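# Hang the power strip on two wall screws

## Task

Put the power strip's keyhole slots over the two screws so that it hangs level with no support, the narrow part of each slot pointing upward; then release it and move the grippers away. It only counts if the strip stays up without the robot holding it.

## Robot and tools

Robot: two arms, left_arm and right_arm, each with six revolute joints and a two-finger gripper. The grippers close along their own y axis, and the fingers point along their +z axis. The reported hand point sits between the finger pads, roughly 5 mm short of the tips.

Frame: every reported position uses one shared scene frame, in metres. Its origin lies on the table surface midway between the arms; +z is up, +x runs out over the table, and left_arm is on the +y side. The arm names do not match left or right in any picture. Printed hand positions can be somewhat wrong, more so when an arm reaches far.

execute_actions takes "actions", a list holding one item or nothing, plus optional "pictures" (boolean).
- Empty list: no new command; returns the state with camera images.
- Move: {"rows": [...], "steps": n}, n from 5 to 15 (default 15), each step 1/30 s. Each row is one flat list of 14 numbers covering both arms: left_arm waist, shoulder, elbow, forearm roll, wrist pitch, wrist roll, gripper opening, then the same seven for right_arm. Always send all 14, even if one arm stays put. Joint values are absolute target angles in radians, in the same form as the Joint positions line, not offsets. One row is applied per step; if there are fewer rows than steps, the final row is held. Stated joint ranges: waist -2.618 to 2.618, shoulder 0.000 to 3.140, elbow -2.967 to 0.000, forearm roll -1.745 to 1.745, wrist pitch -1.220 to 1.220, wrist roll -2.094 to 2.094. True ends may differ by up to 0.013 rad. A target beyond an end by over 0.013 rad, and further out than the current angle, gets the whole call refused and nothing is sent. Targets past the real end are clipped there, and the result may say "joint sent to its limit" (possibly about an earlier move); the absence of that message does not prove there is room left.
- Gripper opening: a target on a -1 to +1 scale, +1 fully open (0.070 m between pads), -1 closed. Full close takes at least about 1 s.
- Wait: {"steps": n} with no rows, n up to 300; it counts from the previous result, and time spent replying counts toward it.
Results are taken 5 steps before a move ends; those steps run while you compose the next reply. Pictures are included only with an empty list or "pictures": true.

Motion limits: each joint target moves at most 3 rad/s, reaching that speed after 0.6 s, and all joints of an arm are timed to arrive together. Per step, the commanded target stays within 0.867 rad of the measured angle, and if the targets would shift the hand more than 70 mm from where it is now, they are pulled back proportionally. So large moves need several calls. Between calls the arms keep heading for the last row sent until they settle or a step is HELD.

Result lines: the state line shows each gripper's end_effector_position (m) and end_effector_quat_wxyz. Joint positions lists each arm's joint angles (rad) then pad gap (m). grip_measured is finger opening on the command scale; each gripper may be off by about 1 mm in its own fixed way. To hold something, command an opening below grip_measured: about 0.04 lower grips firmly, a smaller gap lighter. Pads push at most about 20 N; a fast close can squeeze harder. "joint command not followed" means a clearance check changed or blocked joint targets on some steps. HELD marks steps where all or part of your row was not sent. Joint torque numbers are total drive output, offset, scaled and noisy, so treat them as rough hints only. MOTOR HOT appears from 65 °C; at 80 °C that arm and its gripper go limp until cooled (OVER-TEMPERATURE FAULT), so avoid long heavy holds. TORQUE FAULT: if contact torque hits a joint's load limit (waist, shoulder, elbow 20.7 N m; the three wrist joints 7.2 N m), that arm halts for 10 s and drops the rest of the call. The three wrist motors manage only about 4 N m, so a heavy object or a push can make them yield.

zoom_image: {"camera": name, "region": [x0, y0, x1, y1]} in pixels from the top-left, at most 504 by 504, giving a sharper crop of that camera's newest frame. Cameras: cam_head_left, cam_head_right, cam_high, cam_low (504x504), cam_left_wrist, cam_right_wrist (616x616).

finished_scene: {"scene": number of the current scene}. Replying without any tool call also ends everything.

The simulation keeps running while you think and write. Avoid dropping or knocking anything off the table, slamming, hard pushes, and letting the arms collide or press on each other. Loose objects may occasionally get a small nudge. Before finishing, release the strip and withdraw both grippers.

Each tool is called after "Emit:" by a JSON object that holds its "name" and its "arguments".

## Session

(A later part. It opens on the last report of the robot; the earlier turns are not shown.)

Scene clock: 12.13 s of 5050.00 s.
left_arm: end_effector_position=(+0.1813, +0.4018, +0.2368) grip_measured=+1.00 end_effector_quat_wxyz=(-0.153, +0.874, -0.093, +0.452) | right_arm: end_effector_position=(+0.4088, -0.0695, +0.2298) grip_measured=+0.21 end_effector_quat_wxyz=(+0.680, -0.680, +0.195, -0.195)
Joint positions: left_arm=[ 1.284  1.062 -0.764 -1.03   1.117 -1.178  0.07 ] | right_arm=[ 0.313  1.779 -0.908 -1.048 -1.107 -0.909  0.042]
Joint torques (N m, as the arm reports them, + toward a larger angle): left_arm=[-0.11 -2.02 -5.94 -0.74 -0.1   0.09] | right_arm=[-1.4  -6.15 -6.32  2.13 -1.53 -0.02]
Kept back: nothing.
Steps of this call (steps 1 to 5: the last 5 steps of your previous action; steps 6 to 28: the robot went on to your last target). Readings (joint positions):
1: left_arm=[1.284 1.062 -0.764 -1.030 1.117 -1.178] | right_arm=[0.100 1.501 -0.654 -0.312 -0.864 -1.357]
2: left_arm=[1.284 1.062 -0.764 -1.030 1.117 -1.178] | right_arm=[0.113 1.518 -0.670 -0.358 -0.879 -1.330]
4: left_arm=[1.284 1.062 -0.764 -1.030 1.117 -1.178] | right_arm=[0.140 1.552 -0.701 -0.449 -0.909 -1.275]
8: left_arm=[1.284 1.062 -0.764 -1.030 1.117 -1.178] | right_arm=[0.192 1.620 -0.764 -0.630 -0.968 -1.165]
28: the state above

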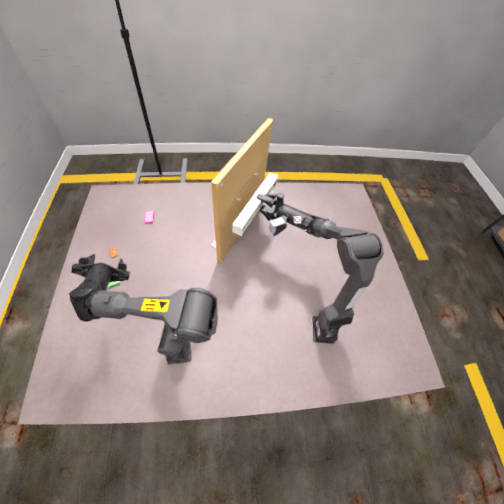

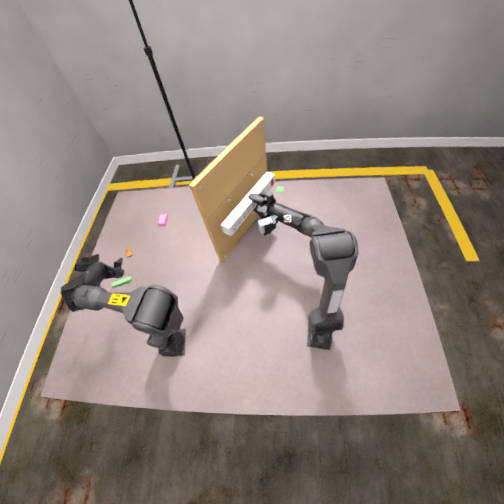

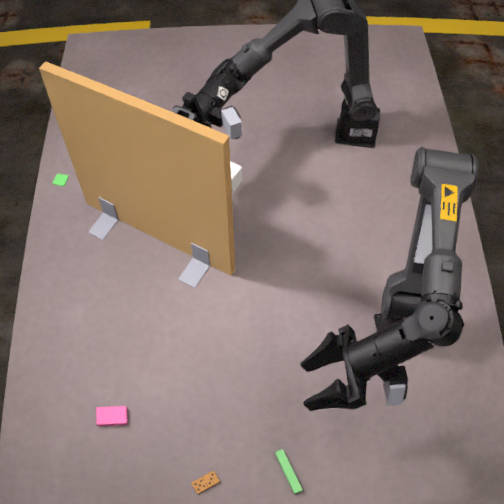

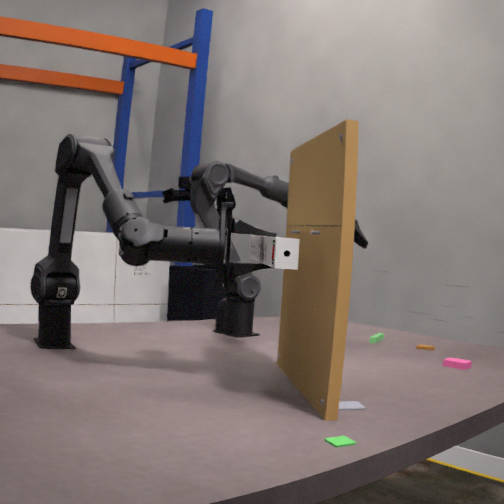

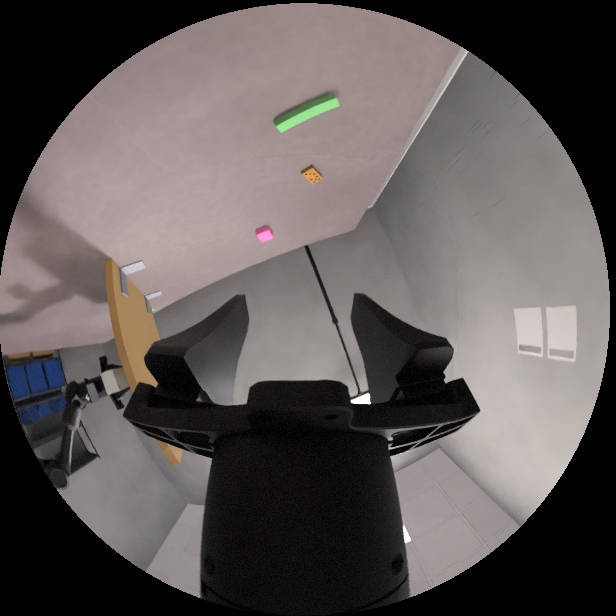

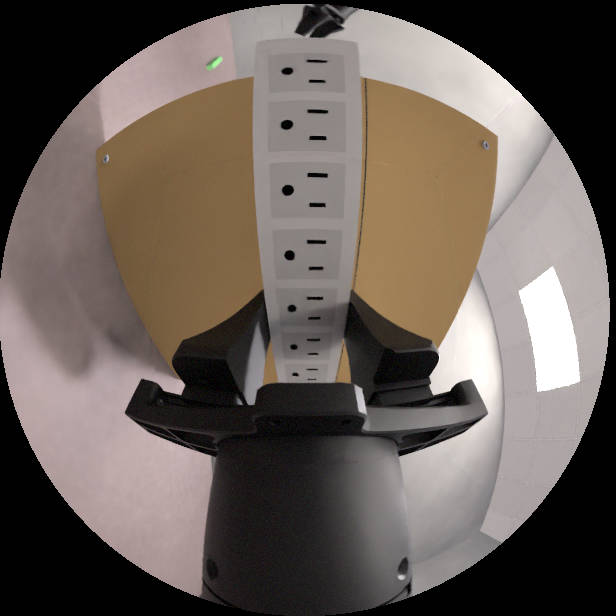

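Emit:
{"name": "execute_actions", "arguments": {"actions": [{"rows":[[1.284,1.062,-0.764,-1.03,1.117,-1.178,1,0.3986,1.8627,-0.9977,-0.9741,-1.0524,-0.9407,0.16]],"steps":15}]}}

Emit:
{"name": "execute_actions", "arguments": {"actions": [{"steps":10}], "pictures": true}}

Scene clock: 13.00 s of 5050.00 s.
left_arm: end_effector_position=(+0.1813, +0.4018, +0.2368) grip_measured=+1.00 end_effector_quat_wxyz=(-0.153, +0.874, -0.093, +0.452) | right_arm: end_effector_position=(+0.4273, -0.0395, +0.2213) grip_measured=+0.21 end_effector_quat_wxyz=(+0.679, -0.680, +0.195, -0.195)
Joint positions: left_arm=[ 1.284  1.062 -0.764 -1.03   1.117 -1.178  0.07 ] | right_arm=[ 0.401  1.865 -1.    -0.974 -1.051 -0.941  0.042]
Joint torques (N m, as the arm reports them, + toward a larger angle): left_arm=[-0.14 -2.   -5.94 -0.74 -0.09  0.09] | right_arm=[-1.47 -6.84 -5.18  1.82 -1.84  0.18]
Steps of this call (steps 1 to 16: the robot went on to your last target; steps 17 to 26: the first 10 steps of this action). Readings (joint positions):
17: left_arm=[1.284 1.062 -0.764 -1.030 1.117 -1.178] | right_arm=[0.314 1.779 -0.909 -1.048 -1.106 -0.910]
18: left_arm=[1.284 1.062 -0.764 -1.030 1.117 -1.178] | right_arm=[0.319 1.785 -0.916 -1.042 -1.102 -0.912]
20: left_arm=[1.284 1.062 -0.764 -1.030 1.117 -1.178] | right_arm=[0.349 1.814 -0.949 -1.015 -1.082 -0.924]
24: left_arm=[1.284 1.062 -0.764 -1.030 1.117 -1.178] | right_arm=[0.402 1.866 -1.000 -0.973 -1.050 -0.941]
26: the state above

Scene clock: 13.33 s of 5050.00 s.
left_arm: end_effector_position=(+0.1813, +0.4018, +0.2368) grip_measured=+1.00 end_effector_quat_wxyz=(-0.153, +0.874, -0.093, +0.452) | right_arm: end_effector_position=(+0.4272, -0.0403, +0.2222) grip_measured=+0.21 end_effector_quat_wxyz=(+0.680, -0.680, +0.195, -0.195)
Joint positions: left_arm=[ 1.284  1.062 -0.764 -1.03   1.117 -1.178  0.07 ] | right_arm=[ 0.399  1.863 -0.998 -0.974 -1.052 -0.941  0.042]
Joint torques (N m, as the arm reports them, + toward a larger angle): left_arm=[-0.15 -1.96 -5.97 -0.74 -0.09  0.08] | right_arm=[-1.47 -6.76 -4.99  1.63 -1.79  0.18]
Kept back: nothing.
Steps of this call (steps 1 to 5: the last 5 steps of your previous action; steps 6 to 10: the robot went on to your last target). Readings (joint positions):
1: left_arm=[1.284 1.062 -0.764 -1.030 1.117 -1.178] | right_arm=[0.400 1.864 -1.000 -0.974 -1.051 -0.941]
2: left_arm=[1.284 1.062 -0.764 -1.030 1.117 -1.178] | right_arm=[0.399 1.864 -1.000 -0.974 -1.052 -0.941]
4: left_arm=[1.284 1.062 -0.764 -1.030 1.117 -1.178] | right_arm=[0.399 1.863 -1.000 -0.974 -1.052 -0.941]
8: left_arm=[1.284 1.062 -0.764 -1.030 1.117 -1.178] | right_arm=[0.399 1.863 -0.999 -0.974 -1.052 -0.941]
10: the state above

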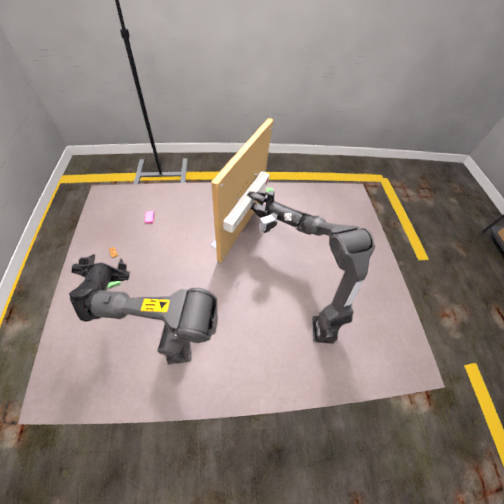

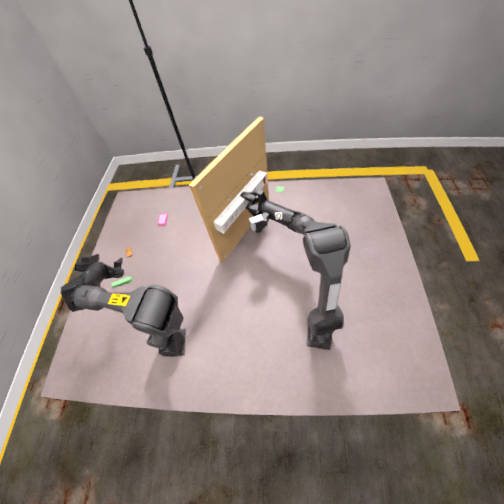

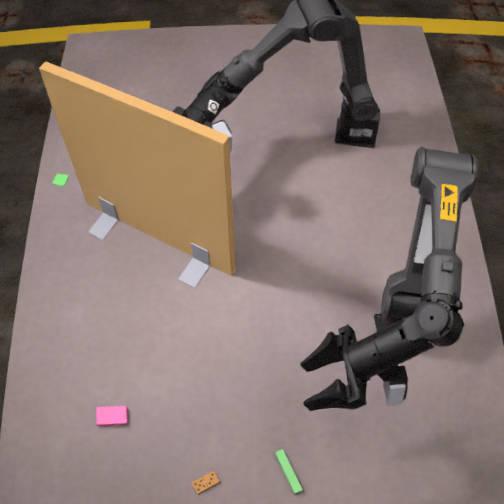

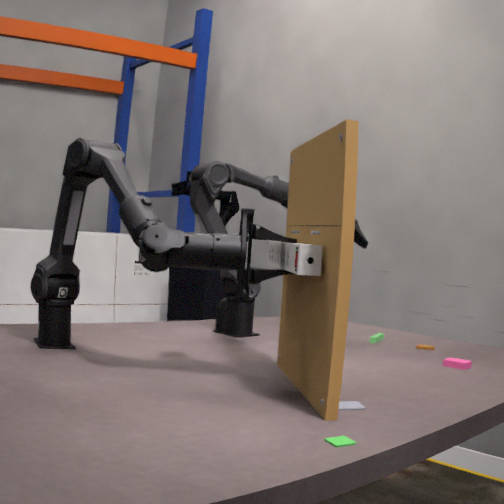

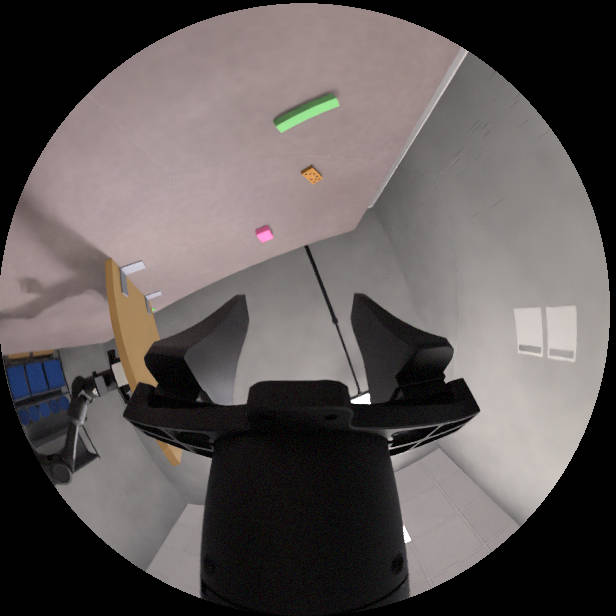

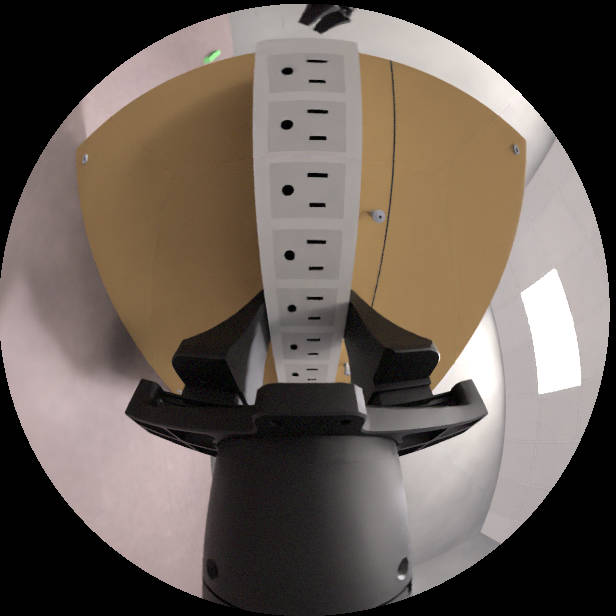

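Emit:
{"name": "zoom_image", "arguments": {"camera": "cam_head_right", "region": [200, 160, 280, 240]}}

Emit:
{"name": "zoom_image", "arguments": {"camera": "cam_head_left", "region": [210, 160, 285, 240]}}

Region (200, 160, 280, 240) of cam_head_right's 504x504 image, scaled by 6.300, with more detail than that image has.

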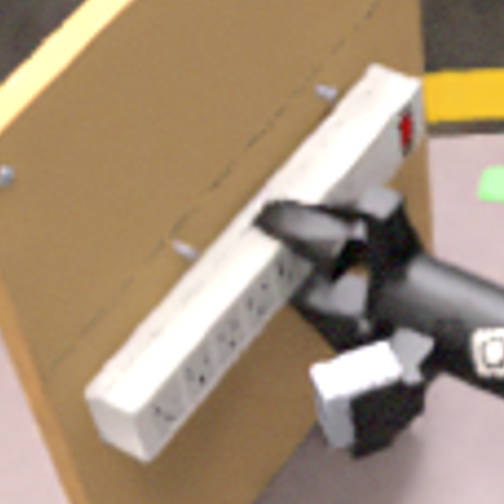

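Region (210, 160, 285, 240) of cam_head_left's 504x504 image, scaled by 6.300, with more detail than that image has; it fills the left 472 columns of this view, and the rest is white.

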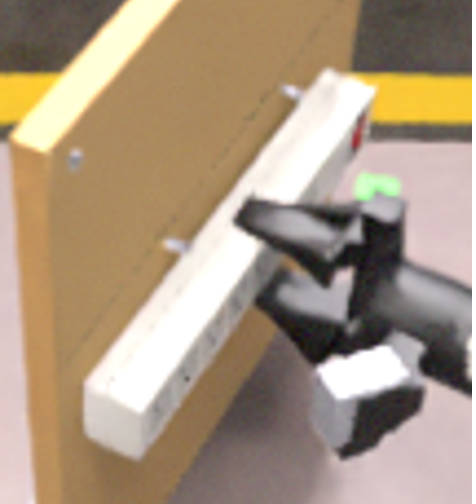

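Emit:
{"name": "execute_actions", "arguments": {"actions": [{"rows":[[1.284,1.062,-0.764,-1.03,1.117,-1.178,1,0.356,1.9039,-1.0648,-1.0254,-1.0642,-0.8965,0.16]],"steps":15}]}}

Emit:
{"name": "execute_actions", "arguments": {"actions": [{"steps":8}], "pictures": true}}

Scene clock: 14.83 s of 5050.00 s.
left_arm: end_effector_position=(+0.1813, +0.4018, +0.2368) grip_measured=+1.00 end_effector_quat_wxyz=(-0.153, +0.874, -0.093, +0.452) | right_arm: end_effector_position=(+0.4447, -0.0517, +0.2220) grip_measured=+0.21 end_effector_quat_wxyz=(+0.680, -0.679, +0.195, -0.195)
Joint positions: left_arm=[ 1.284  1.062 -0.764 -1.03   1.117 -1.178  0.07 ] | right_arm=[ 0.354  1.905 -1.066 -1.026 -1.065 -0.896  0.042]
Joint torques (N m, as the arm reports them, + toward a larger angle): left_arm=[-0.16 -1.97 -5.94 -0.74 -0.1   0.09] | right_arm=[-0.06 -6.83 -5.23  1.74 -1.57  0.  ]
Steps of this call (steps 1 to 15: the robot went on to your last target; steps 16 to 35: nothing new was sent; steps 36 to 45: the first 10 steps of this action). Readings (joint positions):
36: left_arm=[1.284 1.062 -0.764 -1.030 1.117 -1.178] | right_arm=[0.398 1.863 -0.998 -0.975 -1.053 -0.940]
37: left_arm=[1.284 1.062 -0.764 -1.030 1.117 -1.178] | right_arm=[0.394 1.866 -1.003 -0.982 -1.055 -0.935]
39: left_arm=[1.284 1.062 -0.764 -1.030 1.117 -1.178] | right_arm=[0.375 1.885 -1.034 -1.007 -1.061 -0.914]
43: left_arm=[1.284 1.062 -0.764 -1.030 1.117 -1.178] | right_arm=[0.352 1.905 -1.066 -1.025 -1.063 -0.895]
45: the state above

Scene clock: 15.10 s of 5050.00 s.
left_arm: end_effector_position=(+0.1813, +0.4018, +0.2368) grip_measured=+1.00 end_effector_quat_wxyz=(-0.153, +0.874, -0.093, +0.452) | right_arm: end_effector_position=(+0.4442, -0.0510, +0.2221) grip_measured=+0.21 end_effector_quat_wxyz=(+0.680, -0.680, +0.195, -0.195)
Joint positions: left_arm=[ 1.284  1.062 -0.764 -1.03   1.117 -1.178  0.07 ] | right_arm=[ 0.356  1.904 -1.066 -1.026 -1.065 -0.896  0.042]
Joint torques (N m, as the arm reports them, + toward a larger angle): left_arm=[-0.16 -1.95 -5.87 -0.74 -0.1   0.09] | right_arm=[-0.45 -6.75 -4.58  1.82 -1.54 -0.01]
Kept back: nothing.
Steps of this call (steps 1 to 5: the last 5 steps of your previous action; steps 6 to 8: the robot went on to your last target). Readings (joint positions):
1: left_arm=[1.284 1.062 -0.764 -1.030 1.117 -1.178] | right_arm=[0.355 1.905 -1.066 -1.026 -1.065 -0.896]
2: left_arm=[1.284 1.062 -0.764 -1.030 1.117 -1.178] | right_arm=[0.355 1.905 -1.066 -1.026 -1.065 -0.896]
4: left_arm=[1.284 1.062 -0.764 -1.030 1.117 -1.178] | right_arm=[0.355 1.905 -1.066 -1.026 -1.065 -0.896]
8: the state above

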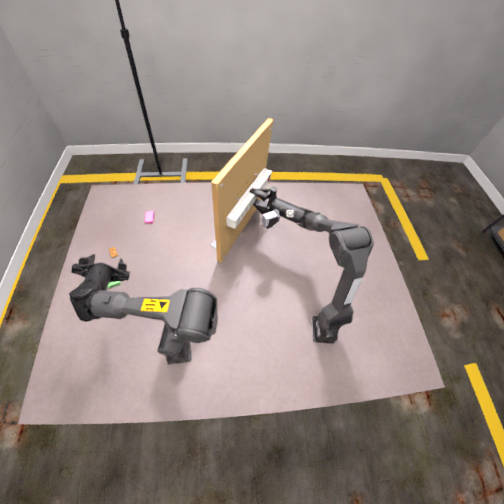

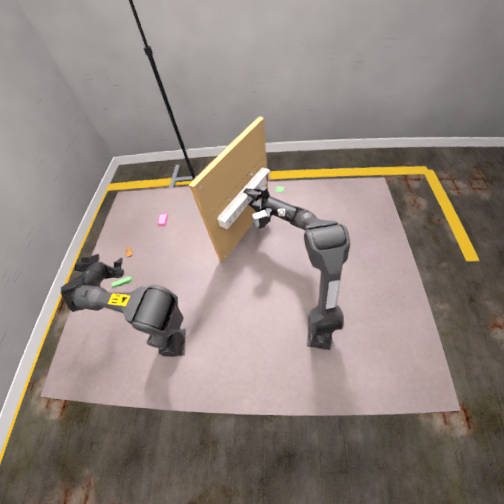

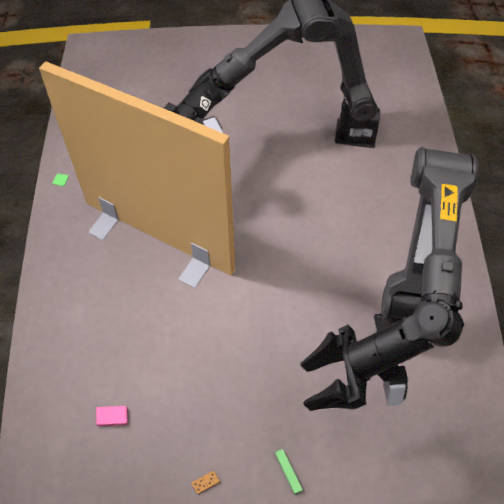

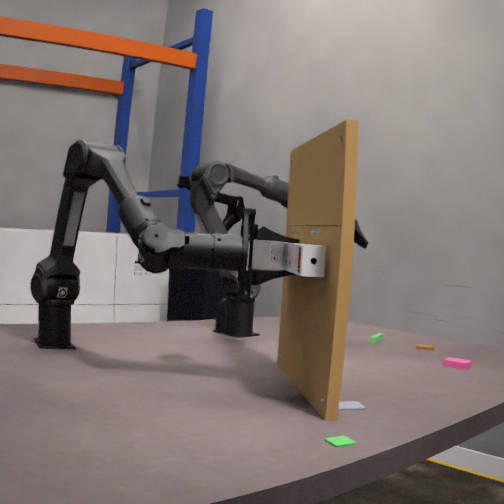

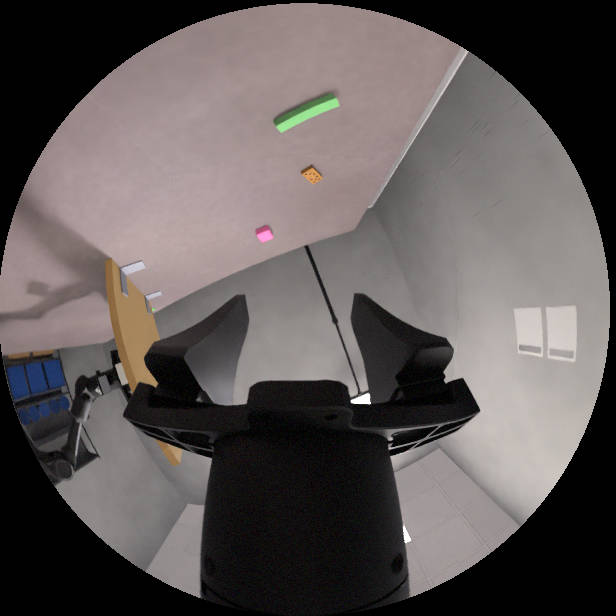

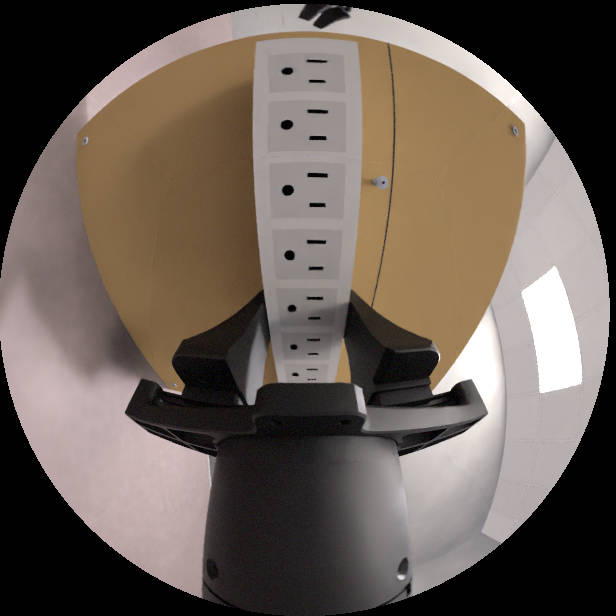

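Emit:
{"name": "zoom_image", "arguments": {"camera": "cam_right_wrist", "region": [250, 130, 410, 240]}}

Emit:
{"name": "zoom_image", "arguments": {"camera": "cam_head_right", "region": [205, 155, 285, 235]}}

Emit:
{"name": "zoom_image", "arguments": {"camera": "cam_low", "region": [270, 215, 350, 285]}}

Region (250, 130, 410, 240) of cam_right_wrist's 616x616 image, scaled by 3.150, with more detail than that image has; it fills the top 346 rows of this view, and the rest is white.

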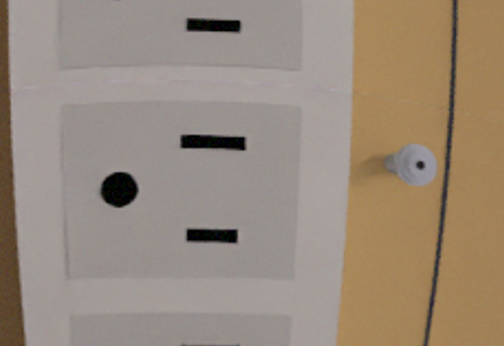

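Region (205, 155, 285, 235) of cam_head_right's 504x504 image, scaled by 6.300, with more detail than that image has.

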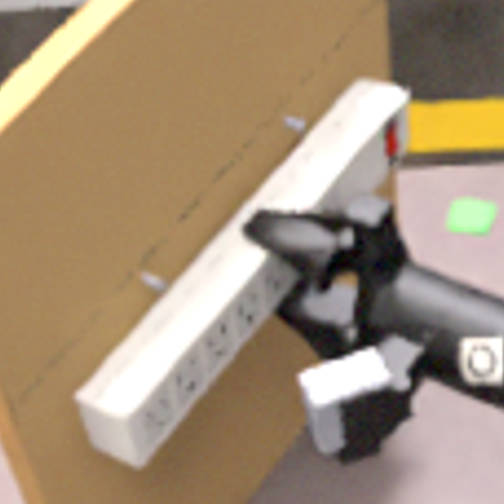

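Region (270, 215, 350, 285) of cam_low's 504x504 image, scaled by 6.300, with more detail than that image has; it fills the top 441 rows of this view, and the rest is white.

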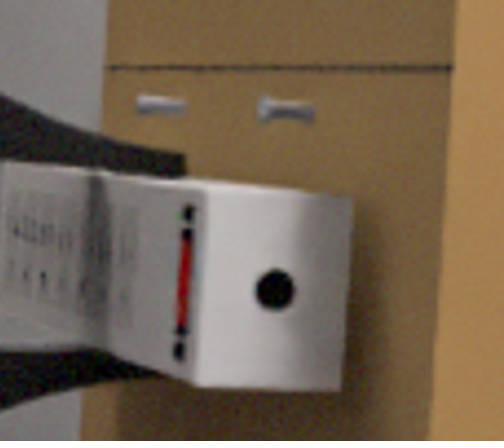

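Emit:
{"name": "execute_actions", "arguments": {"actions": [{"rows":[[1.284,1.062,-0.764,-1.03,1.117,-1.178,1,0.3264,1.8814,-1.032,-1.043,-1.0906,-0.8943,0.16],[1.284,1.062,-0.764,-1.03,1.117,-1.178,1,0.3264,1.8814,-1.032,-1.043,-1.0906,-0.8943,0.16],[1.284,1.062,-0.764,-1.03,1.117,-1.178,1,0.3264,1.8814,-1.032,-1.043,-1.0906,-0.8943,0.16],[1.284,1.062,-0.764,-1.03,1.117,-1.178,1,0.3264,1.8814,-1.032,-1.043,-1.0906,-0.8943,0.16],[1.284,1.062,-0.764,-1.03,1.117,-1.178,1,0.3261,1.7931,-1.1105,-1.1322,-1.0108,-0.7232,0.16]],"steps":15}]}}

Emit:
{"name": "execute_actions", "arguments": {"actions": [{"steps":15}], "pictures": true}}

Scene clock: 16.83 s of 5050.00 s.
left_arm: end_effector_position=(+0.1813, +0.4018, +0.2368) grip_measured=+1.00 end_effector_quat_wxyz=(-0.153, +0.874, -0.093, +0.452) | right_arm: end_effector_position=(+0.4334, -0.0605, +0.2484) grip_measured=+0.21 end_effector_quat_wxyz=(+0.681, -0.681, +0.190, -0.190)
Joint positions: left_arm=[ 1.284  1.062 -0.764 -1.03   1.117 -1.178  0.07 ] | right_arm=[ 0.326  1.821 -1.063 -1.103 -1.055 -0.797  0.042]
Joint torques (N m, as the arm reports them, + toward a larger angle): left_arm=[-0.19 -1.99 -5.89 -0.75 -0.09  0.09] | right_arm=[-0.61 -6.02 -7.39  2.5  -0.84 -0.04]
Steps of this call (steps 1 to 15: the robot went on to your last target; steps 16 to 42: nothing new was sent; steps 43 to 52: the first 10 steps of this action). Readings (joint positions):
43: left_arm=[1.284 1.062 -0.764 -1.030 1.117 -1.178] | right_arm=[0.355 1.903 -1.063 -1.026 -1.064 -0.897]
44: left_arm=[1.284 1.062 -0.764 -1.030 1.117 -1.178] | right_arm=[0.351 1.898 -1.057 -1.029 -1.069 -0.896]
46: left_arm=[1.284 1.062 -0.764 -1.030 1.117 -1.178] | right_arm=[0.330 1.883 -1.033 -1.042 -1.088 -0.895]
50: left_arm=[1.284 1.062 -0.764 -1.030 1.117 -1.178] | right_arm=[0.325 1.851 -1.039 -1.074 -1.077 -0.852]
52: the state above

Scene clock: 17.33 s of 5050.00 s.
left_arm: end_effector_position=(+0.1813, +0.4018, +0.2368) grip_measured=+1.00 end_effector_quat_wxyz=(-0.153, +0.874, -0.093, +0.452) | right_arm: end_effector_position=(+0.4385, -0.0616, +0.2677) grip_measured=+0.21 end_effector_quat_wxyz=(+0.680, -0.680, +0.194, -0.195)
Joint positions: left_arm=[ 1.284  1.062 -0.764 -1.03   1.117 -1.178  0.07 ] | right_arm=[ 0.326  1.793 -1.111 -1.133 -1.011 -0.723  0.042]
Joint torques (N m, as the arm reports them, + toward a larger angle): left_arm=[-0.1  -1.96 -5.93 -0.74 -0.09  0.09] | right_arm=[-0.5  -5.64 -5.11  2.18 -1.15  0.04]
Kept back: nothing.
Steps of this call (steps 1 to 5: the last 5 steps of your previous action; steps 6 to 15: the robot went on to your last target). Readings (joint positions):
1: left_arm=[1.284 1.062 -0.764 -1.030 1.117 -1.178] | right_arm=[0.326 1.809 -1.080 -1.114 -1.041 -0.768]
2: left_arm=[1.284 1.062 -0.764 -1.030 1.117 -1.178] | right_arm=[0.326 1.800 -1.095 -1.121 -1.028 -0.747]
4: left_arm=[1.284 1.062 -0.764 -1.030 1.117 -1.178] | right_arm=[0.326 1.791 -1.111 -1.130 -1.013 -0.725]
8: left_arm=[1.284 1.062 -0.764 -1.030 1.117 -1.178] | right_arm=[0.326 1.792 -1.112 -1.133 -1.011 -0.723]
15: the state above

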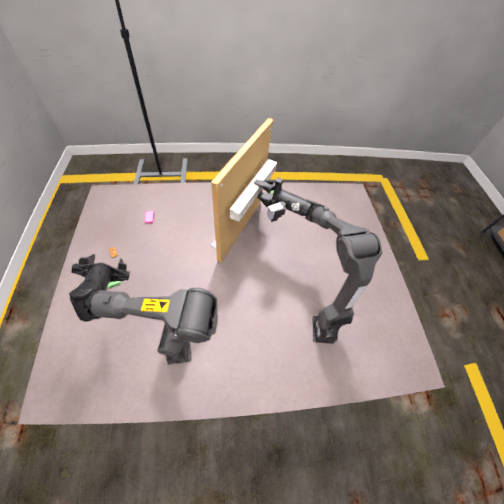

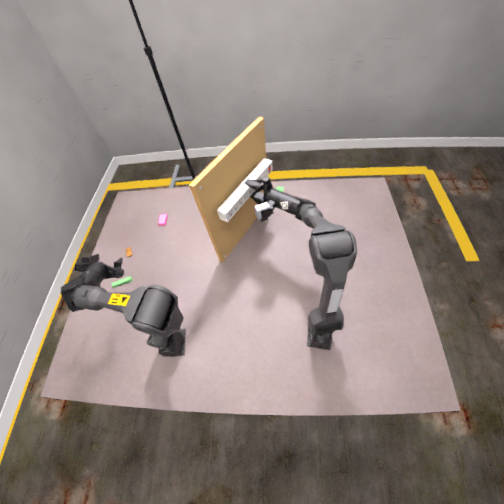

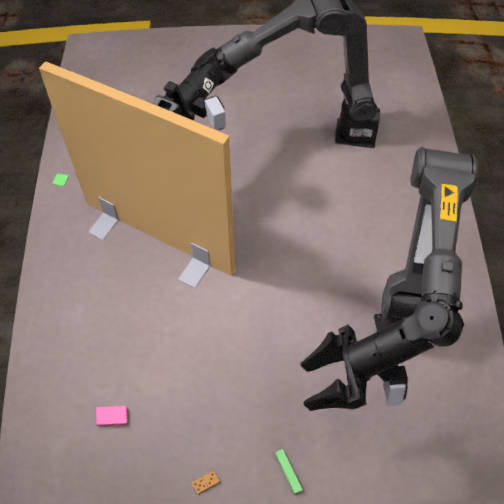

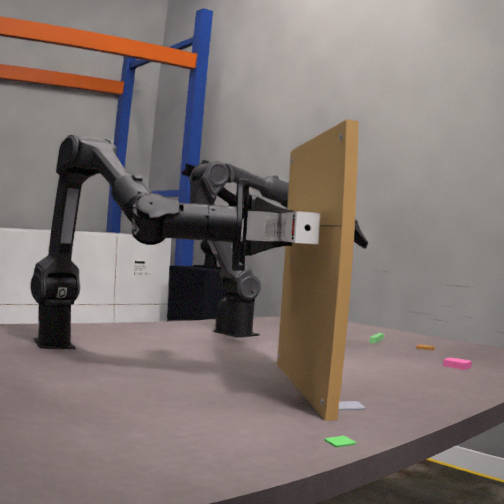

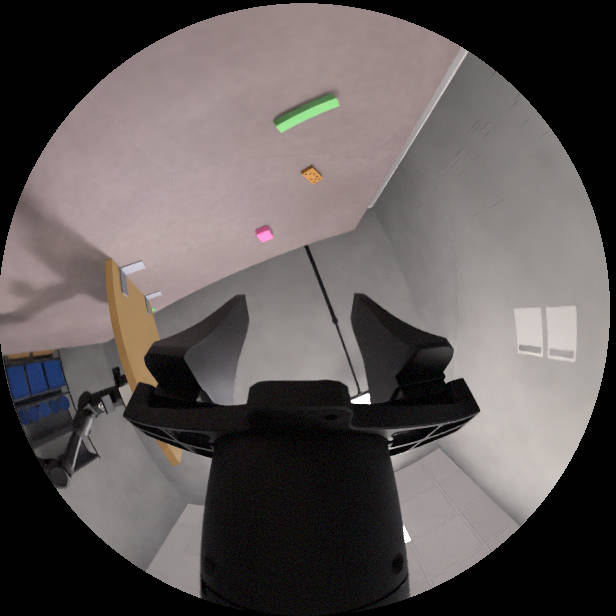

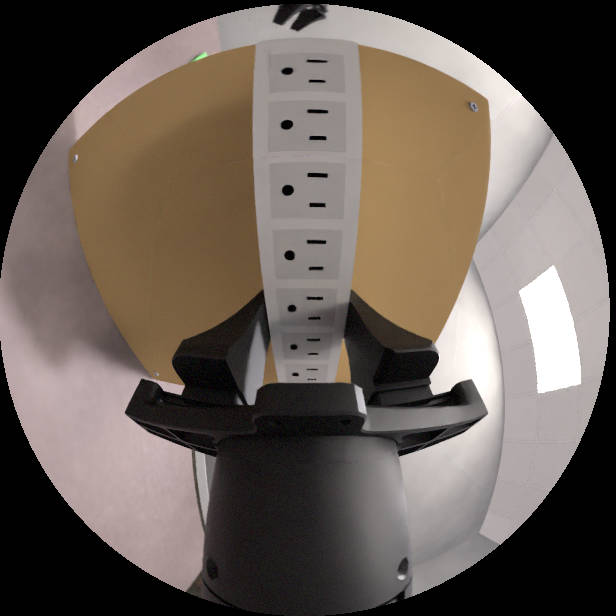

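Emit:
{"name": "zoom_image", "arguments": {"camera": "cam_low", "region": [280, 200, 350, 255]}}

Region (280, 200, 350, 255) of cam_low's 504x504 image, scaled by 7.200, with more detail than that image has; it fills the top 396 rows of this view, and the rest is white.

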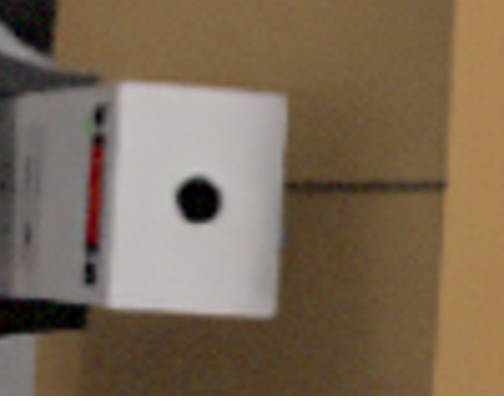

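Emit:
{"name": "execute_actions", "arguments": {"actions": [{"rows":[[1.284,1.062,-0.764,-1.03,1.117,-1.178,1,0.3330,1.7993,-1.1195,-1.1285,-1.0045,-0.723,0.16],[1.284,1.062,-0.764,-1.03,1.117,-1.178,1,0.3376,1.8034,-1.1256,-1.126,-1.0002,-0.723,0.16],[1.284,1.062,-0.764,-1.03,1.117,-1.178,1,0.3376,1.8034,-1.1256,-1.126,-1.0002,-0.723,0.16],[1.284,1.062,-0.764,-1.03,1.117,-1.178,1,0.3422,1.8075,-1.1316,-1.1235,-0.9959,-0.723,0.16],[1.284,1.062,-0.764,-1.03,1.117,-1.178,1,0.3422,1.8075,-1.1316,-1.1235,-0.9959,-0.723,0.16],[1.284,1.062,-0.764,-1.03,1.117,-1.178,1,0.3444,1.8095,-1.1346,-1.1223,-0.9937,-0.723,0.16],[1.284,1.062,-0.764,-1.03,1.117,-1.178,1,0.3467,1.8116,-1.1376,-1.121,-0.9916,-0.723,0.16],[1.284,1.062,-0.764,-1.03,1.117,-1.178,1,0.3467,1.8116,-1.1376,-1.121,-0.9916,-0.723,0.16],[1.284,1.062,-0.764,-1.03,1.117,-1.178,1,0.3467,1.8116,-1.1376,-1.121,-0.9916,-0.723,0.16],[1.284,1.062,-0.764,-1.03,1.117,-1.178,1,0.3467,1.8116,-1.1376,-1.121,-0.9916,-0.723,0.16],[1.284,1.062,-0.764,-1.03,1.117,-1.178,1,0.3422,1.8075,-1.1316,-1.1235,-0.9959,-0.723,0.16]],"steps":15}]}}

Scene clock: 18.50 s of 5050.00 s.
left_arm: end_effector_position=(+0.1813, +0.4018, +0.2368) grip_measured=+1.00 end_effector_quat_wxyz=(-0.153, +0.874, -0.093, +0.452) | right_arm: end_effector_position=(+0.4432, -0.0539, +0.2667) grip_measured=+0.21 end_effector_quat_wxyz=(+0.679, -0.680, +0.195, -0.194)
Joint positions: left_arm=[ 1.284  1.062 -0.764 -1.03   1.117 -1.178  0.07 ] | right_arm=[ 0.348  1.812 -1.137 -1.121 -0.991 -0.723  0.042]
Joint torques (N m, as the arm reports them, + toward a larger angle): left_arm=[-0.11 -1.99 -5.96 -0.74 -0.09  0.08] | right_arm=[-0.89 -6.33 -6.82  2.36 -1.22  0.11]
Steps of this call (steps 1 to 15: the robot went on to your last target; steps 16 to 25: nothing new was sent; steps 26 to 35: the first 10 steps of this action). Readings (joint positions):
26: left_arm=[1.284 1.062 -0.764 -1.030 1.117 -1.178] | right_arm=[0.327 1.794 -1.111 -1.132 -1.010 -0.723]
27: left_arm=[1.284 1.062 -0.764 -1.030 1.117 -1.178] | right_arm=[0.332 1.798 -1.116 -1.129 -1.005 -0.723]
29: left_arm=[1.284 1.062 -0.764 -1.030 1.117 -1.178] | right_arm=[0.340 1.806 -1.126 -1.124 -0.997 -0.723]
33: left_arm=[1.284 1.062 -0.764 -1.030 1.117 -1.178] | right_arm=[0.347 1.812 -1.137 -1.121 -0.991 -0.723]
35: the state above

Emit:
{"name": "execute_actions", "arguments": {"actions": [{"rows":[[1.284,1.062,-0.764,-1.03,1.117,-1.178,1,0.3467,1.8116,-1.1376,-1.121,-0.9916,-0.723,0.16],[1.284,1.062,-0.764,-1.03,1.117,-1.178,1,0.3467,1.8116,-1.1376,-1.121,-0.9916,-0.723,0.16],[1.284,1.062,-0.764,-1.03,1.117,-1.178,1,0.349,1.8136,-1.1407,-1.1198,-0.9894,-0.723,0.16],[1.284,1.062,-0.764,-1.03,1.117,-1.178,1,0.349,1.8136,-1.1407,-1.1198,-0.9894,-0.723,0.16],[1.284,1.062,-0.764,-1.03,1.117,-1.178,1,0.3513,1.8157,-1.1437,-1.1185,-0.9873,-0.723,0.16],[1.284,1.062,-0.764,-1.03,1.117,-1.178,1,0.3513,1.8157,-1.1437,-1.1185,-0.9873,-0.723,0.16],[1.284,1.062,-0.764,-1.03,1.117,-1.178,1,0.3536,1.8177,-1.1467,-1.1173,-0.9851,-0.723,0.16],[1.284,1.062,-0.764,-1.03,1.117,-1.178,1,0.3536,1.8177,-1.1467,-1.1173,-0.9851,-0.723,0.16],[1.284,1.062,-0.764,-1.03,1.117,-1.178,1,0.3536,1.8177,-1.1467,-1.1173,-0.9851,-0.723,0.16],[1.284,1.062,-0.764,-1.03,1.117,-1.178,1,0.3536,1.8177,-1.1467,-1.1173,-0.9851,-0.723,0.16],[1.284,1.062,-0.764,-1.03,1.117,-1.178,1,0.3467,1.8116,-1.1376,-1.121,-0.9916,-0.723,0.16]],"steps":15}]}}

Scene clock: 19.23 s of 5050.00 s.
left_arm: end_effector_position=(+0.1813, +0.4018, +0.2368) grip_measured=+1.00 end_effector_quat_wxyz=(-0.153, +0.874, -0.093, +0.452) | right_arm: end_effector_position=(+0.4448, -0.0518, +0.2673) grip_measured=+0.21 end_effector_quat_wxyz=(+0.680, -0.680, +0.195, -0.195)
Joint positions: left_arm=[ 1.284  1.062 -0.764 -1.03   1.117 -1.178  0.07 ] | right_arm=[ 0.353  1.817 -1.146 -1.118 -0.985 -0.723  0.042]
Joint torques (N m, as the arm reports them, + toward a larger angle): left_arm=[-0.1  -1.96 -5.94 -0.75 -0.08  0.08] | right_arm=[-0.52 -5.88 -7.01  2.47 -1.19  0.  ]
Steps of this call (steps 1 to 5: the last 5 steps of your previous action; steps 6 to 12: the robot went on to your last target; steps 13 to 22: the first 10 steps of this action). Readings (joint positions):
13: left_arm=[1.284 1.062 -0.764 -1.030 1.117 -1.178] | right_arm=[0.343 1.808 -1.133 -1.123 -0.996 -0.723]
14: left_arm=[1.284 1.062 -0.764 -1.030 1.117 -1.178] | right_arm=[0.345 1.810 -1.136 -1.122 -0.994 -0.723]
16: left_arm=[1.284 1.062 -0.764 -1.030 1.117 -1.178] | right_arm=[0.348 1.812 -1.139 -1.121 -0.990 -0.723]
20: left_arm=[1.284 1.062 -0.764 -1.030 1.117 -1.178] | right_arm=[0.353 1.817 -1.146 -1.118 -0.985 -0.723]
22: the state above

Emit:
{"name": "execute_actions", "arguments": {"actions": [{"rows":[[1.284,1.062,-0.764,-1.03,1.117,-1.178,1,0.3513,1.8157,-1.1437,-1.1185,-0.9873,-0.723,0.16],[1.284,1.062,-0.764,-1.03,1.117,-1.178,1,0.3536,1.8177,-1.1467,-1.1173,-0.9851,-0.723,0.16],[1.284,1.062,-0.764,-1.03,1.117,-1.178,1,0.3559,1.8198,-1.1497,-1.1161,-0.983,-0.723,0.16],[1.284,1.062,-0.764,-1.03,1.117,-1.178,1,0.3582,1.8218,-1.1527,-1.1148,-0.9808,-0.723,0.16],[1.284,1.062,-0.764,-1.03,1.117,-1.178,1,0.3582,1.8218,-1.1527,-1.1148,-0.9808,-0.723,0.16],[1.284,1.062,-0.764,-1.03,1.117,-1.178,1,0.3616,1.8249,-1.1573,-1.113,-0.9776,-0.723,0.16],[1.284,1.062,-0.764,-1.03,1.117,-1.178,1,0.3616,1.8249,-1.1573,-1.113,-0.9776,-0.723,0.16],[1.284,1.062,-0.764,-1.03,1.117,-1.178,1,0.3651,1.828,-1.1618,-1.1111,-0.9744,-0.723,0.16],[1.284,1.062,-0.764,-1.03,1.117,-1.178,1,0.3651,1.828,-1.1618,-1.1111,-0.9744,-0.723,0.16],[1.284,1.062,-0.764,-1.03,1.117,-1.178,1,0.3651,1.828,-1.1618,-1.1111,-0.9744,-0.723,0.16],[1.284,1.062,-0.764,-1.03,1.117,-1.178,1,0.3616,1.8249,-1.1573,-1.113,-0.9776,-0.723,0.16]],"steps":15}]}}

Scene clock: 20.00 s of 5050.00 s.
left_arm: end_effector_position=(+0.1813, +0.4018, +0.2368) grip_measured=+1.00 end_effector_quat_wxyz=(-0.153, +0.874, -0.093, +0.452) | right_arm: end_effector_position=(+0.4474, -0.0474, +0.2673) grip_measured=+0.21 end_effector_quat_wxyz=(+0.680, -0.680, +0.195, -0.195)
Joint positions: left_arm=[ 1.284  1.062 -0.764 -1.03   1.117 -1.178  0.07 ] | right_arm=[ 0.365  1.828 -1.161 -1.111 -0.975 -0.723  0.042]
Joint torques (N m, as the arm reports them, + toward a larger angle): left_arm=[-0.18 -2.   -6.   -0.74 -0.07  0.09] | right_arm=[-0.42 -6.13 -6.92  2.5  -1.15  0.01]
Steps of this call (steps 1 to 5: the last 5 steps of your previous action; steps 6 to 13: the robot went on to your last target; steps 14 to 23: the first 10 steps of this action). Readings (joint positions):
14: left_arm=[1.284 1.062 -0.764 -1.030 1.117 -1.178] | right_arm=[0.348 1.812 -1.139 -1.121 -0.991 -0.723]
15: left_arm=[1.284 1.062 -0.764 -1.030 1.117 -1.178] | right_arm=[0.351 1.815 -1.143 -1.119 -0.988 -0.723]
17: left_arm=[1.284 1.062 -0.764 -1.030 1.117 -1.178] | right_arm=[0.357 1.820 -1.150 -1.116 -0.983 -0.723]
21: left_arm=[1.284 1.062 -0.764 -1.030 1.117 -1.178] | right_arm=[0.362 1.825 -1.158 -1.113 -0.977 -0.723]
23: the state above

Emit:
{"name": "execute_actions", "arguments": {"actions": [{"rows":[[1.284,1.062,-0.764,-1.03,1.117,-1.178,1,0.3651,1.828,-1.1618,-1.1111,-0.9744,-0.723,0.16],[1.284,1.062,-0.764,-1.03,1.117,-1.178,1,0.3651,1.828,-1.1618,-1.1111,-0.9744,-0.723,0.16],[1.284,1.062,-0.764,-1.03,1.117,-1.178,1,0.3685,1.831,-1.1663,-1.1092,-0.9711,-0.723,0.16],[1.284,1.062,-0.764,-1.03,1.117,-1.178,1,0.3685,1.831,-1.1663,-1.1092,-0.9711,-0.723,0.16],[1.284,1.062,-0.764,-1.03,1.117,-1.178,1,0.3719,1.8341,-1.1709,-1.1074,-0.9679,-0.723,0.16],[1.284,1.062,-0.764,-1.03,1.117,-1.178,1,0.3719,1.8341,-1.1709,-1.1074,-0.9679,-0.723,0.16],[1.284,1.062,-0.764,-1.03,1.117,-1.178,1,0.3742,1.8362,-1.1739,-1.1061,-0.9658,-0.723,0.16],[1.284,1.062,-0.764,-1.03,1.117,-1.178,1,0.3742,1.8362,-1.1739,-1.1061,-0.9658,-0.723,0.16],[1.284,1.062,-0.764,-1.03,1.117,-1.178,1,0.3742,1.8362,-1.1739,-1.1061,-0.9658,-0.723,0.16],[1.284,1.062,-0.764,-1.03,1.117,-1.178,1,0.3742,1.8362,-1.1739,-1.1061,-0.9658,-0.723,0.16],[1.284,1.062,-0.764,-1.03,1.117,-1.178,1,0.3719,1.8341,-1.1709,-1.1074,-0.9679,-0.723,0.16]],"steps":15}]}}

Scene clock: 20.90 s of 5050.00 s.
left_arm: end_effector_position=(+0.1813, +0.4018, +0.2368) grip_measured=+1.00 end_effector_quat_wxyz=(-0.153, +0.874, -0.093, +0.452) | right_arm: end_effector_position=(+0.4483, -0.0460, +0.2673) grip_measured=+0.21 end_effector_quat_wxyz=(+0.679, -0.680, +0.194, -0.195)
Joint positions: left_arm=[ 1.284  1.062 -0.764 -1.03   1.117 -1.178  0.07 ] | right_arm=[ 0.368  1.831 -1.167 -1.111 -0.971 -0.723  0.042]
Joint torques (N m, as the arm reports them, + toward a larger angle): left_arm=[-0.16 -1.94 -5.95 -0.74 -0.09  0.08] | right_arm=[  4.14  -3.02 -11.04   4.15   0.24   0.03]
Steps of this call (steps 1 to 5: the last 5 steps of your previous action; steps 6 to 15: the robot went on to your last target; steps 16 to 17: nothing new was sent; steps 18 to 27: the first 10 steps of this action). Readings (joint positions):
18: left_arm=[1.284 1.062 -0.764 -1.030 1.117 -1.178] | right_arm=[0.362 1.825 -1.158 -1.113 -0.977 -0.723]
19: left_arm=[1.284 1.062 -0.764 -1.030 1.117 -1.178] | right_arm=[0.364 1.827 -1.160 -1.112 -0.976 -0.723]
21: left_arm=[1.284 1.062 -0.764 -1.030 1.117 -1.178] | right_arm=[0.367 1.829 -1.164 -1.110 -0.973 -0.723]
25: left_arm=[1.284 1.062 -0.764 -1.030 1.117 -1.178] | right_arm=[0.368 1.831 -1.167 -1.111 -0.972 -0.723]
27: the state above

Board at ≈6.5. Loosen and lower.

Emit:
{"name": "execute_actions", "arguments": {"actions": [{"rows":[[1.284,1.062,-0.764,-1.03,1.117,-1.178,1,0.3685,1.831,-1.1663,-1.1092,-0.9711,-0.723,0.3],[1.284,1.062,-0.764,-1.03,1.117,-1.178,1,0.3685,1.831,-1.1663,-1.1092,-0.9711,-0.723,0.3],[1.284,1.062,-0.764,-1.03,1.117,-1.178,1,0.3685,1.831,-1.1663,-1.1092,-0.9711,-0.723,0.3],[1.284,1.062,-0.764,-1.03,1.117,-1.178,1,0.3685,1.831,-1.1663,-1.1092,-0.9711,-0.723,0.3],[1.284,1.062,-0.764,-1.03,1.117,-1.178,1,0.3685,1.8349,-1.1628,-1.1053,-0.9746,-0.7305,0.3],[1.284,1.062,-0.764,-1.03,1.117,-1.178,1,0.3685,1.8349,-1.1628,-1.1053,-0.9746,-0.7305,0.3],[1.284,1.062,-0.764,-1.03,1.117,-1.178,1,0.3685,1.8349,-1.1628,-1.1053,-0.9746,-0.7305,0.3],[1.284,1.062,-0.764,-1.03,1.117,-1.178,1,0.3685,1.8388,-1.1594,-1.1014,-0.9781,-0.7381,0.3],[1.284,1.062,-0.764,-1.03,1.117,-1.178,1,0.3685,1.8388,-1.1594,-1.1014,-0.9781,-0.7381,0.3],[1.284,1.062,-0.764,-1.03,1.117,-1.178,1,0.3685,1.8388,-1.1594,-1.1014,-0.9781,-0.7381,0.3],[1.284,1.062,-0.764,-1.03,1.117,-1.178,1,0.3685,1.8426,-1.1559,-1.0974,-0.9816,-0.7456,0.3],[1.284,1.062,-0.764,-1.03,1.117,-1.178,1,0.3685,1.8426,-1.1559,-1.0974,-0.9816,-0.7456,0.3],[1.284,1.062,-0.764,-1.03,1.117,-1.178,1,0.3685,1.8426,-1.1559,-1.0974,-0.9816,-0.7456,0.3],[1.284,1.062,-0.764,-1.03,1.117,-1.178,1,0.3685,1.8465,-1.1525,-1.0935,-0.9851,-0.7532,0.3]],"steps":15}]}}

Emit:
{"name": "execute_actions", "arguments": {"actions": [{"steps":12}], "pictures": true}}

Scene clock: 21.67 s of 5050.00 s.
left_arm: end_effector_position=(+0.1813, +0.4018, +0.2368) grip_measured=+1.00 end_effector_quat_wxyz=(-0.153, +0.874, -0.093, +0.452) | right_arm: end_effector_position=(+0.4487, -0.0442, +0.2652) grip_measured=+0.30 end_effector_quat_wxyz=(+0.681, -0.679, +0.193, -0.195)
Joint positions: left_arm=[ 1.284  1.062 -0.764 -1.03   1.117 -1.178  0.07 ] | right_arm=[ 0.373  1.84  -1.165 -1.097 -0.978 -0.739  0.046]
Joint torques (N m, as the arm reports them, + toward a larger angle): left_arm=[-0.12 -1.97 -5.96 -0.75 -0.08  0.09] | right_arm=[-1.21 -5.37 -4.65  1.34 -1.22  0.13]
Steps of this call (steps 1 to 5: the last 5 steps of your previous action; steps 6 to 13: the robot went on to your last target; steps 14 to 23: the first 10 steps of this action). Readings (joint positions):
14: left_arm=[1.284 1.062 -0.764 -1.030 1.117 -1.178] | right_arm=[0.372 1.834 -1.172 -1.105 -0.966 -0.723]
15: left_arm=[1.284 1.062 -0.764 -1.030 1.117 -1.178] | right_arm=[0.373 1.835 -1.172 -1.104 -0.965 -0.723]
17: left_arm=[1.284 1.062 -0.764 -1.030 1.117 -1.178] | right_arm=[0.373 1.835 -1.172 -1.103 -0.965 -0.723]
21: left_arm=[1.284 1.062 -0.764 -1.030 1.117 -1.178] | right_arm=[0.373 1.838 -1.169 -1.100 -0.973 -0.732]
23: the state above

Scene clock: 22.07 s of 5050.00 s.
left_arm: end_effector_position=(+0.1813, +0.4018, +0.2368) grip_measured=+1.00 end_effector_quat_wxyz=(-0.153, +0.874, -0.093, +0.452) | right_arm: end_effector_position=(+0.4485, -0.0455, +0.2566) grip_measured=+0.30 end_effector_quat_wxyz=(+0.678, -0.682, +0.195, -0.193)
Joint positions: left_arm=[ 1.284  1.062 -0.764 -1.03   1.117 -1.178  0.07 ] | right_arm=[ 0.369  1.849 -1.151 -1.095 -0.984 -0.754  0.046]
Joint torques (N m, as the arm reports them, + toward a larger angle): left_arm=[-0.16 -2.   -5.97 -0.76 -0.08  0.08] | right_arm=[-1.42 -7.03 -6.12  2.31 -1.62  0.16]
Kept back: nothing.
Steps of this call (steps 1 to 5: the last 5 steps of your previous action; steps 6 to 12: the robot went on to your last target). Readings (joint positions):
1: left_arm=[1.284 1.062 -0.764 -1.030 1.117 -1.178] | right_arm=[0.372 1.840 -1.164 -1.097 -0.979 -0.740]
2: left_arm=[1.284 1.062 -0.764 -1.030 1.117 -1.178] | right_arm=[0.372 1.842 -1.162 -1.094 -0.983 -0.745]
4: left_arm=[1.284 1.062 -0.764 -1.030 1.117 -1.178] | right_arm=[0.370 1.843 -1.159 -1.093 -0.984 -0.747]
8: left_arm=[1.284 1.062 -0.764 -1.030 1.117 -1.178] | right_arm=[0.370 1.850 -1.151 -1.095 -0.983 -0.754]
12: the state above

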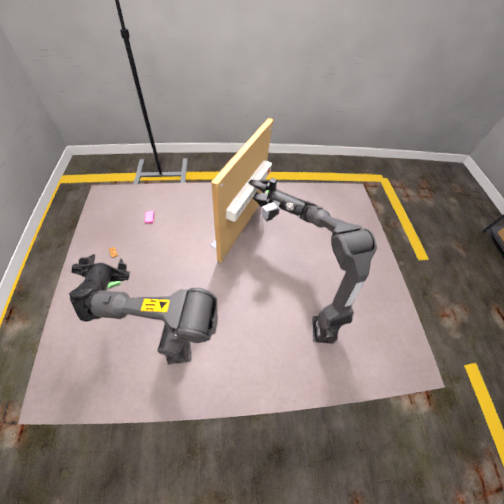

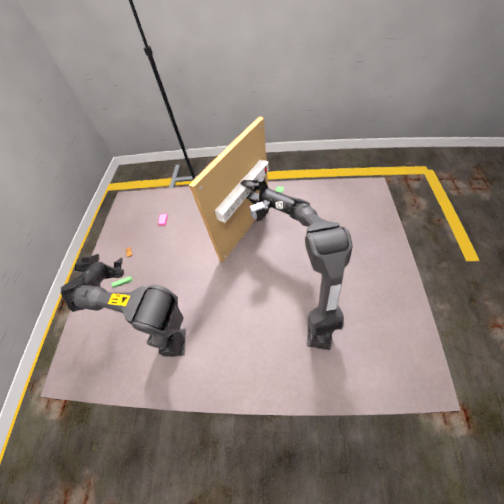

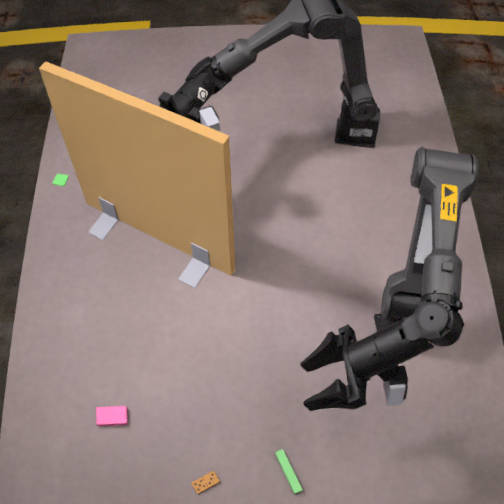

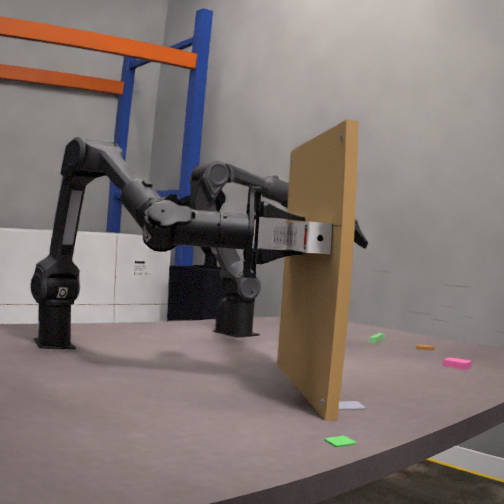

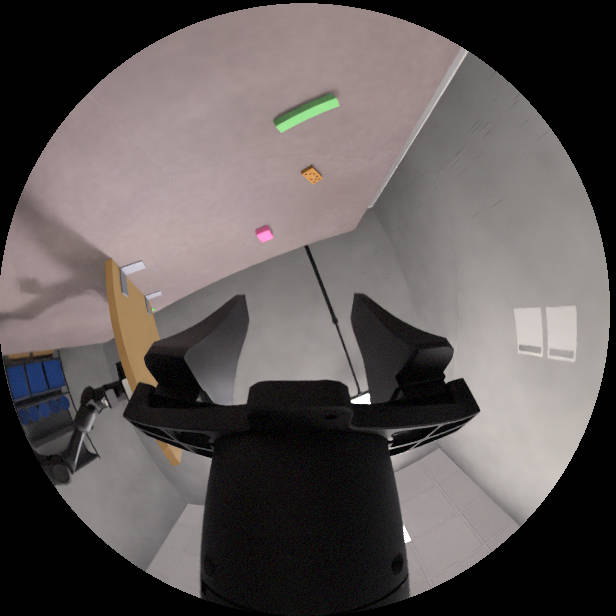

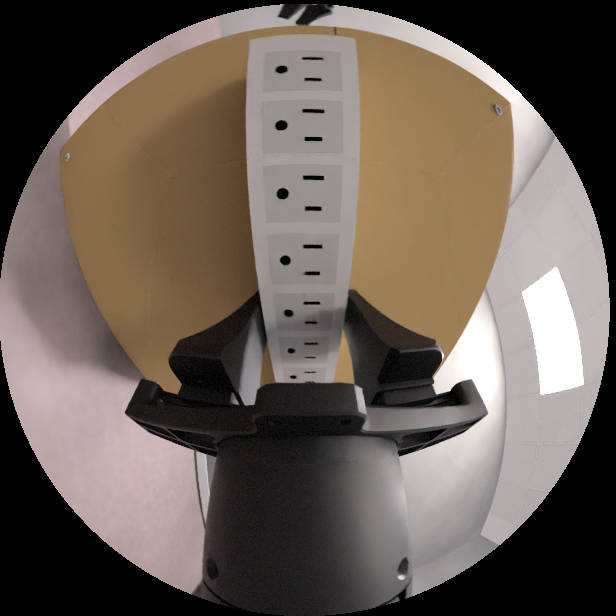

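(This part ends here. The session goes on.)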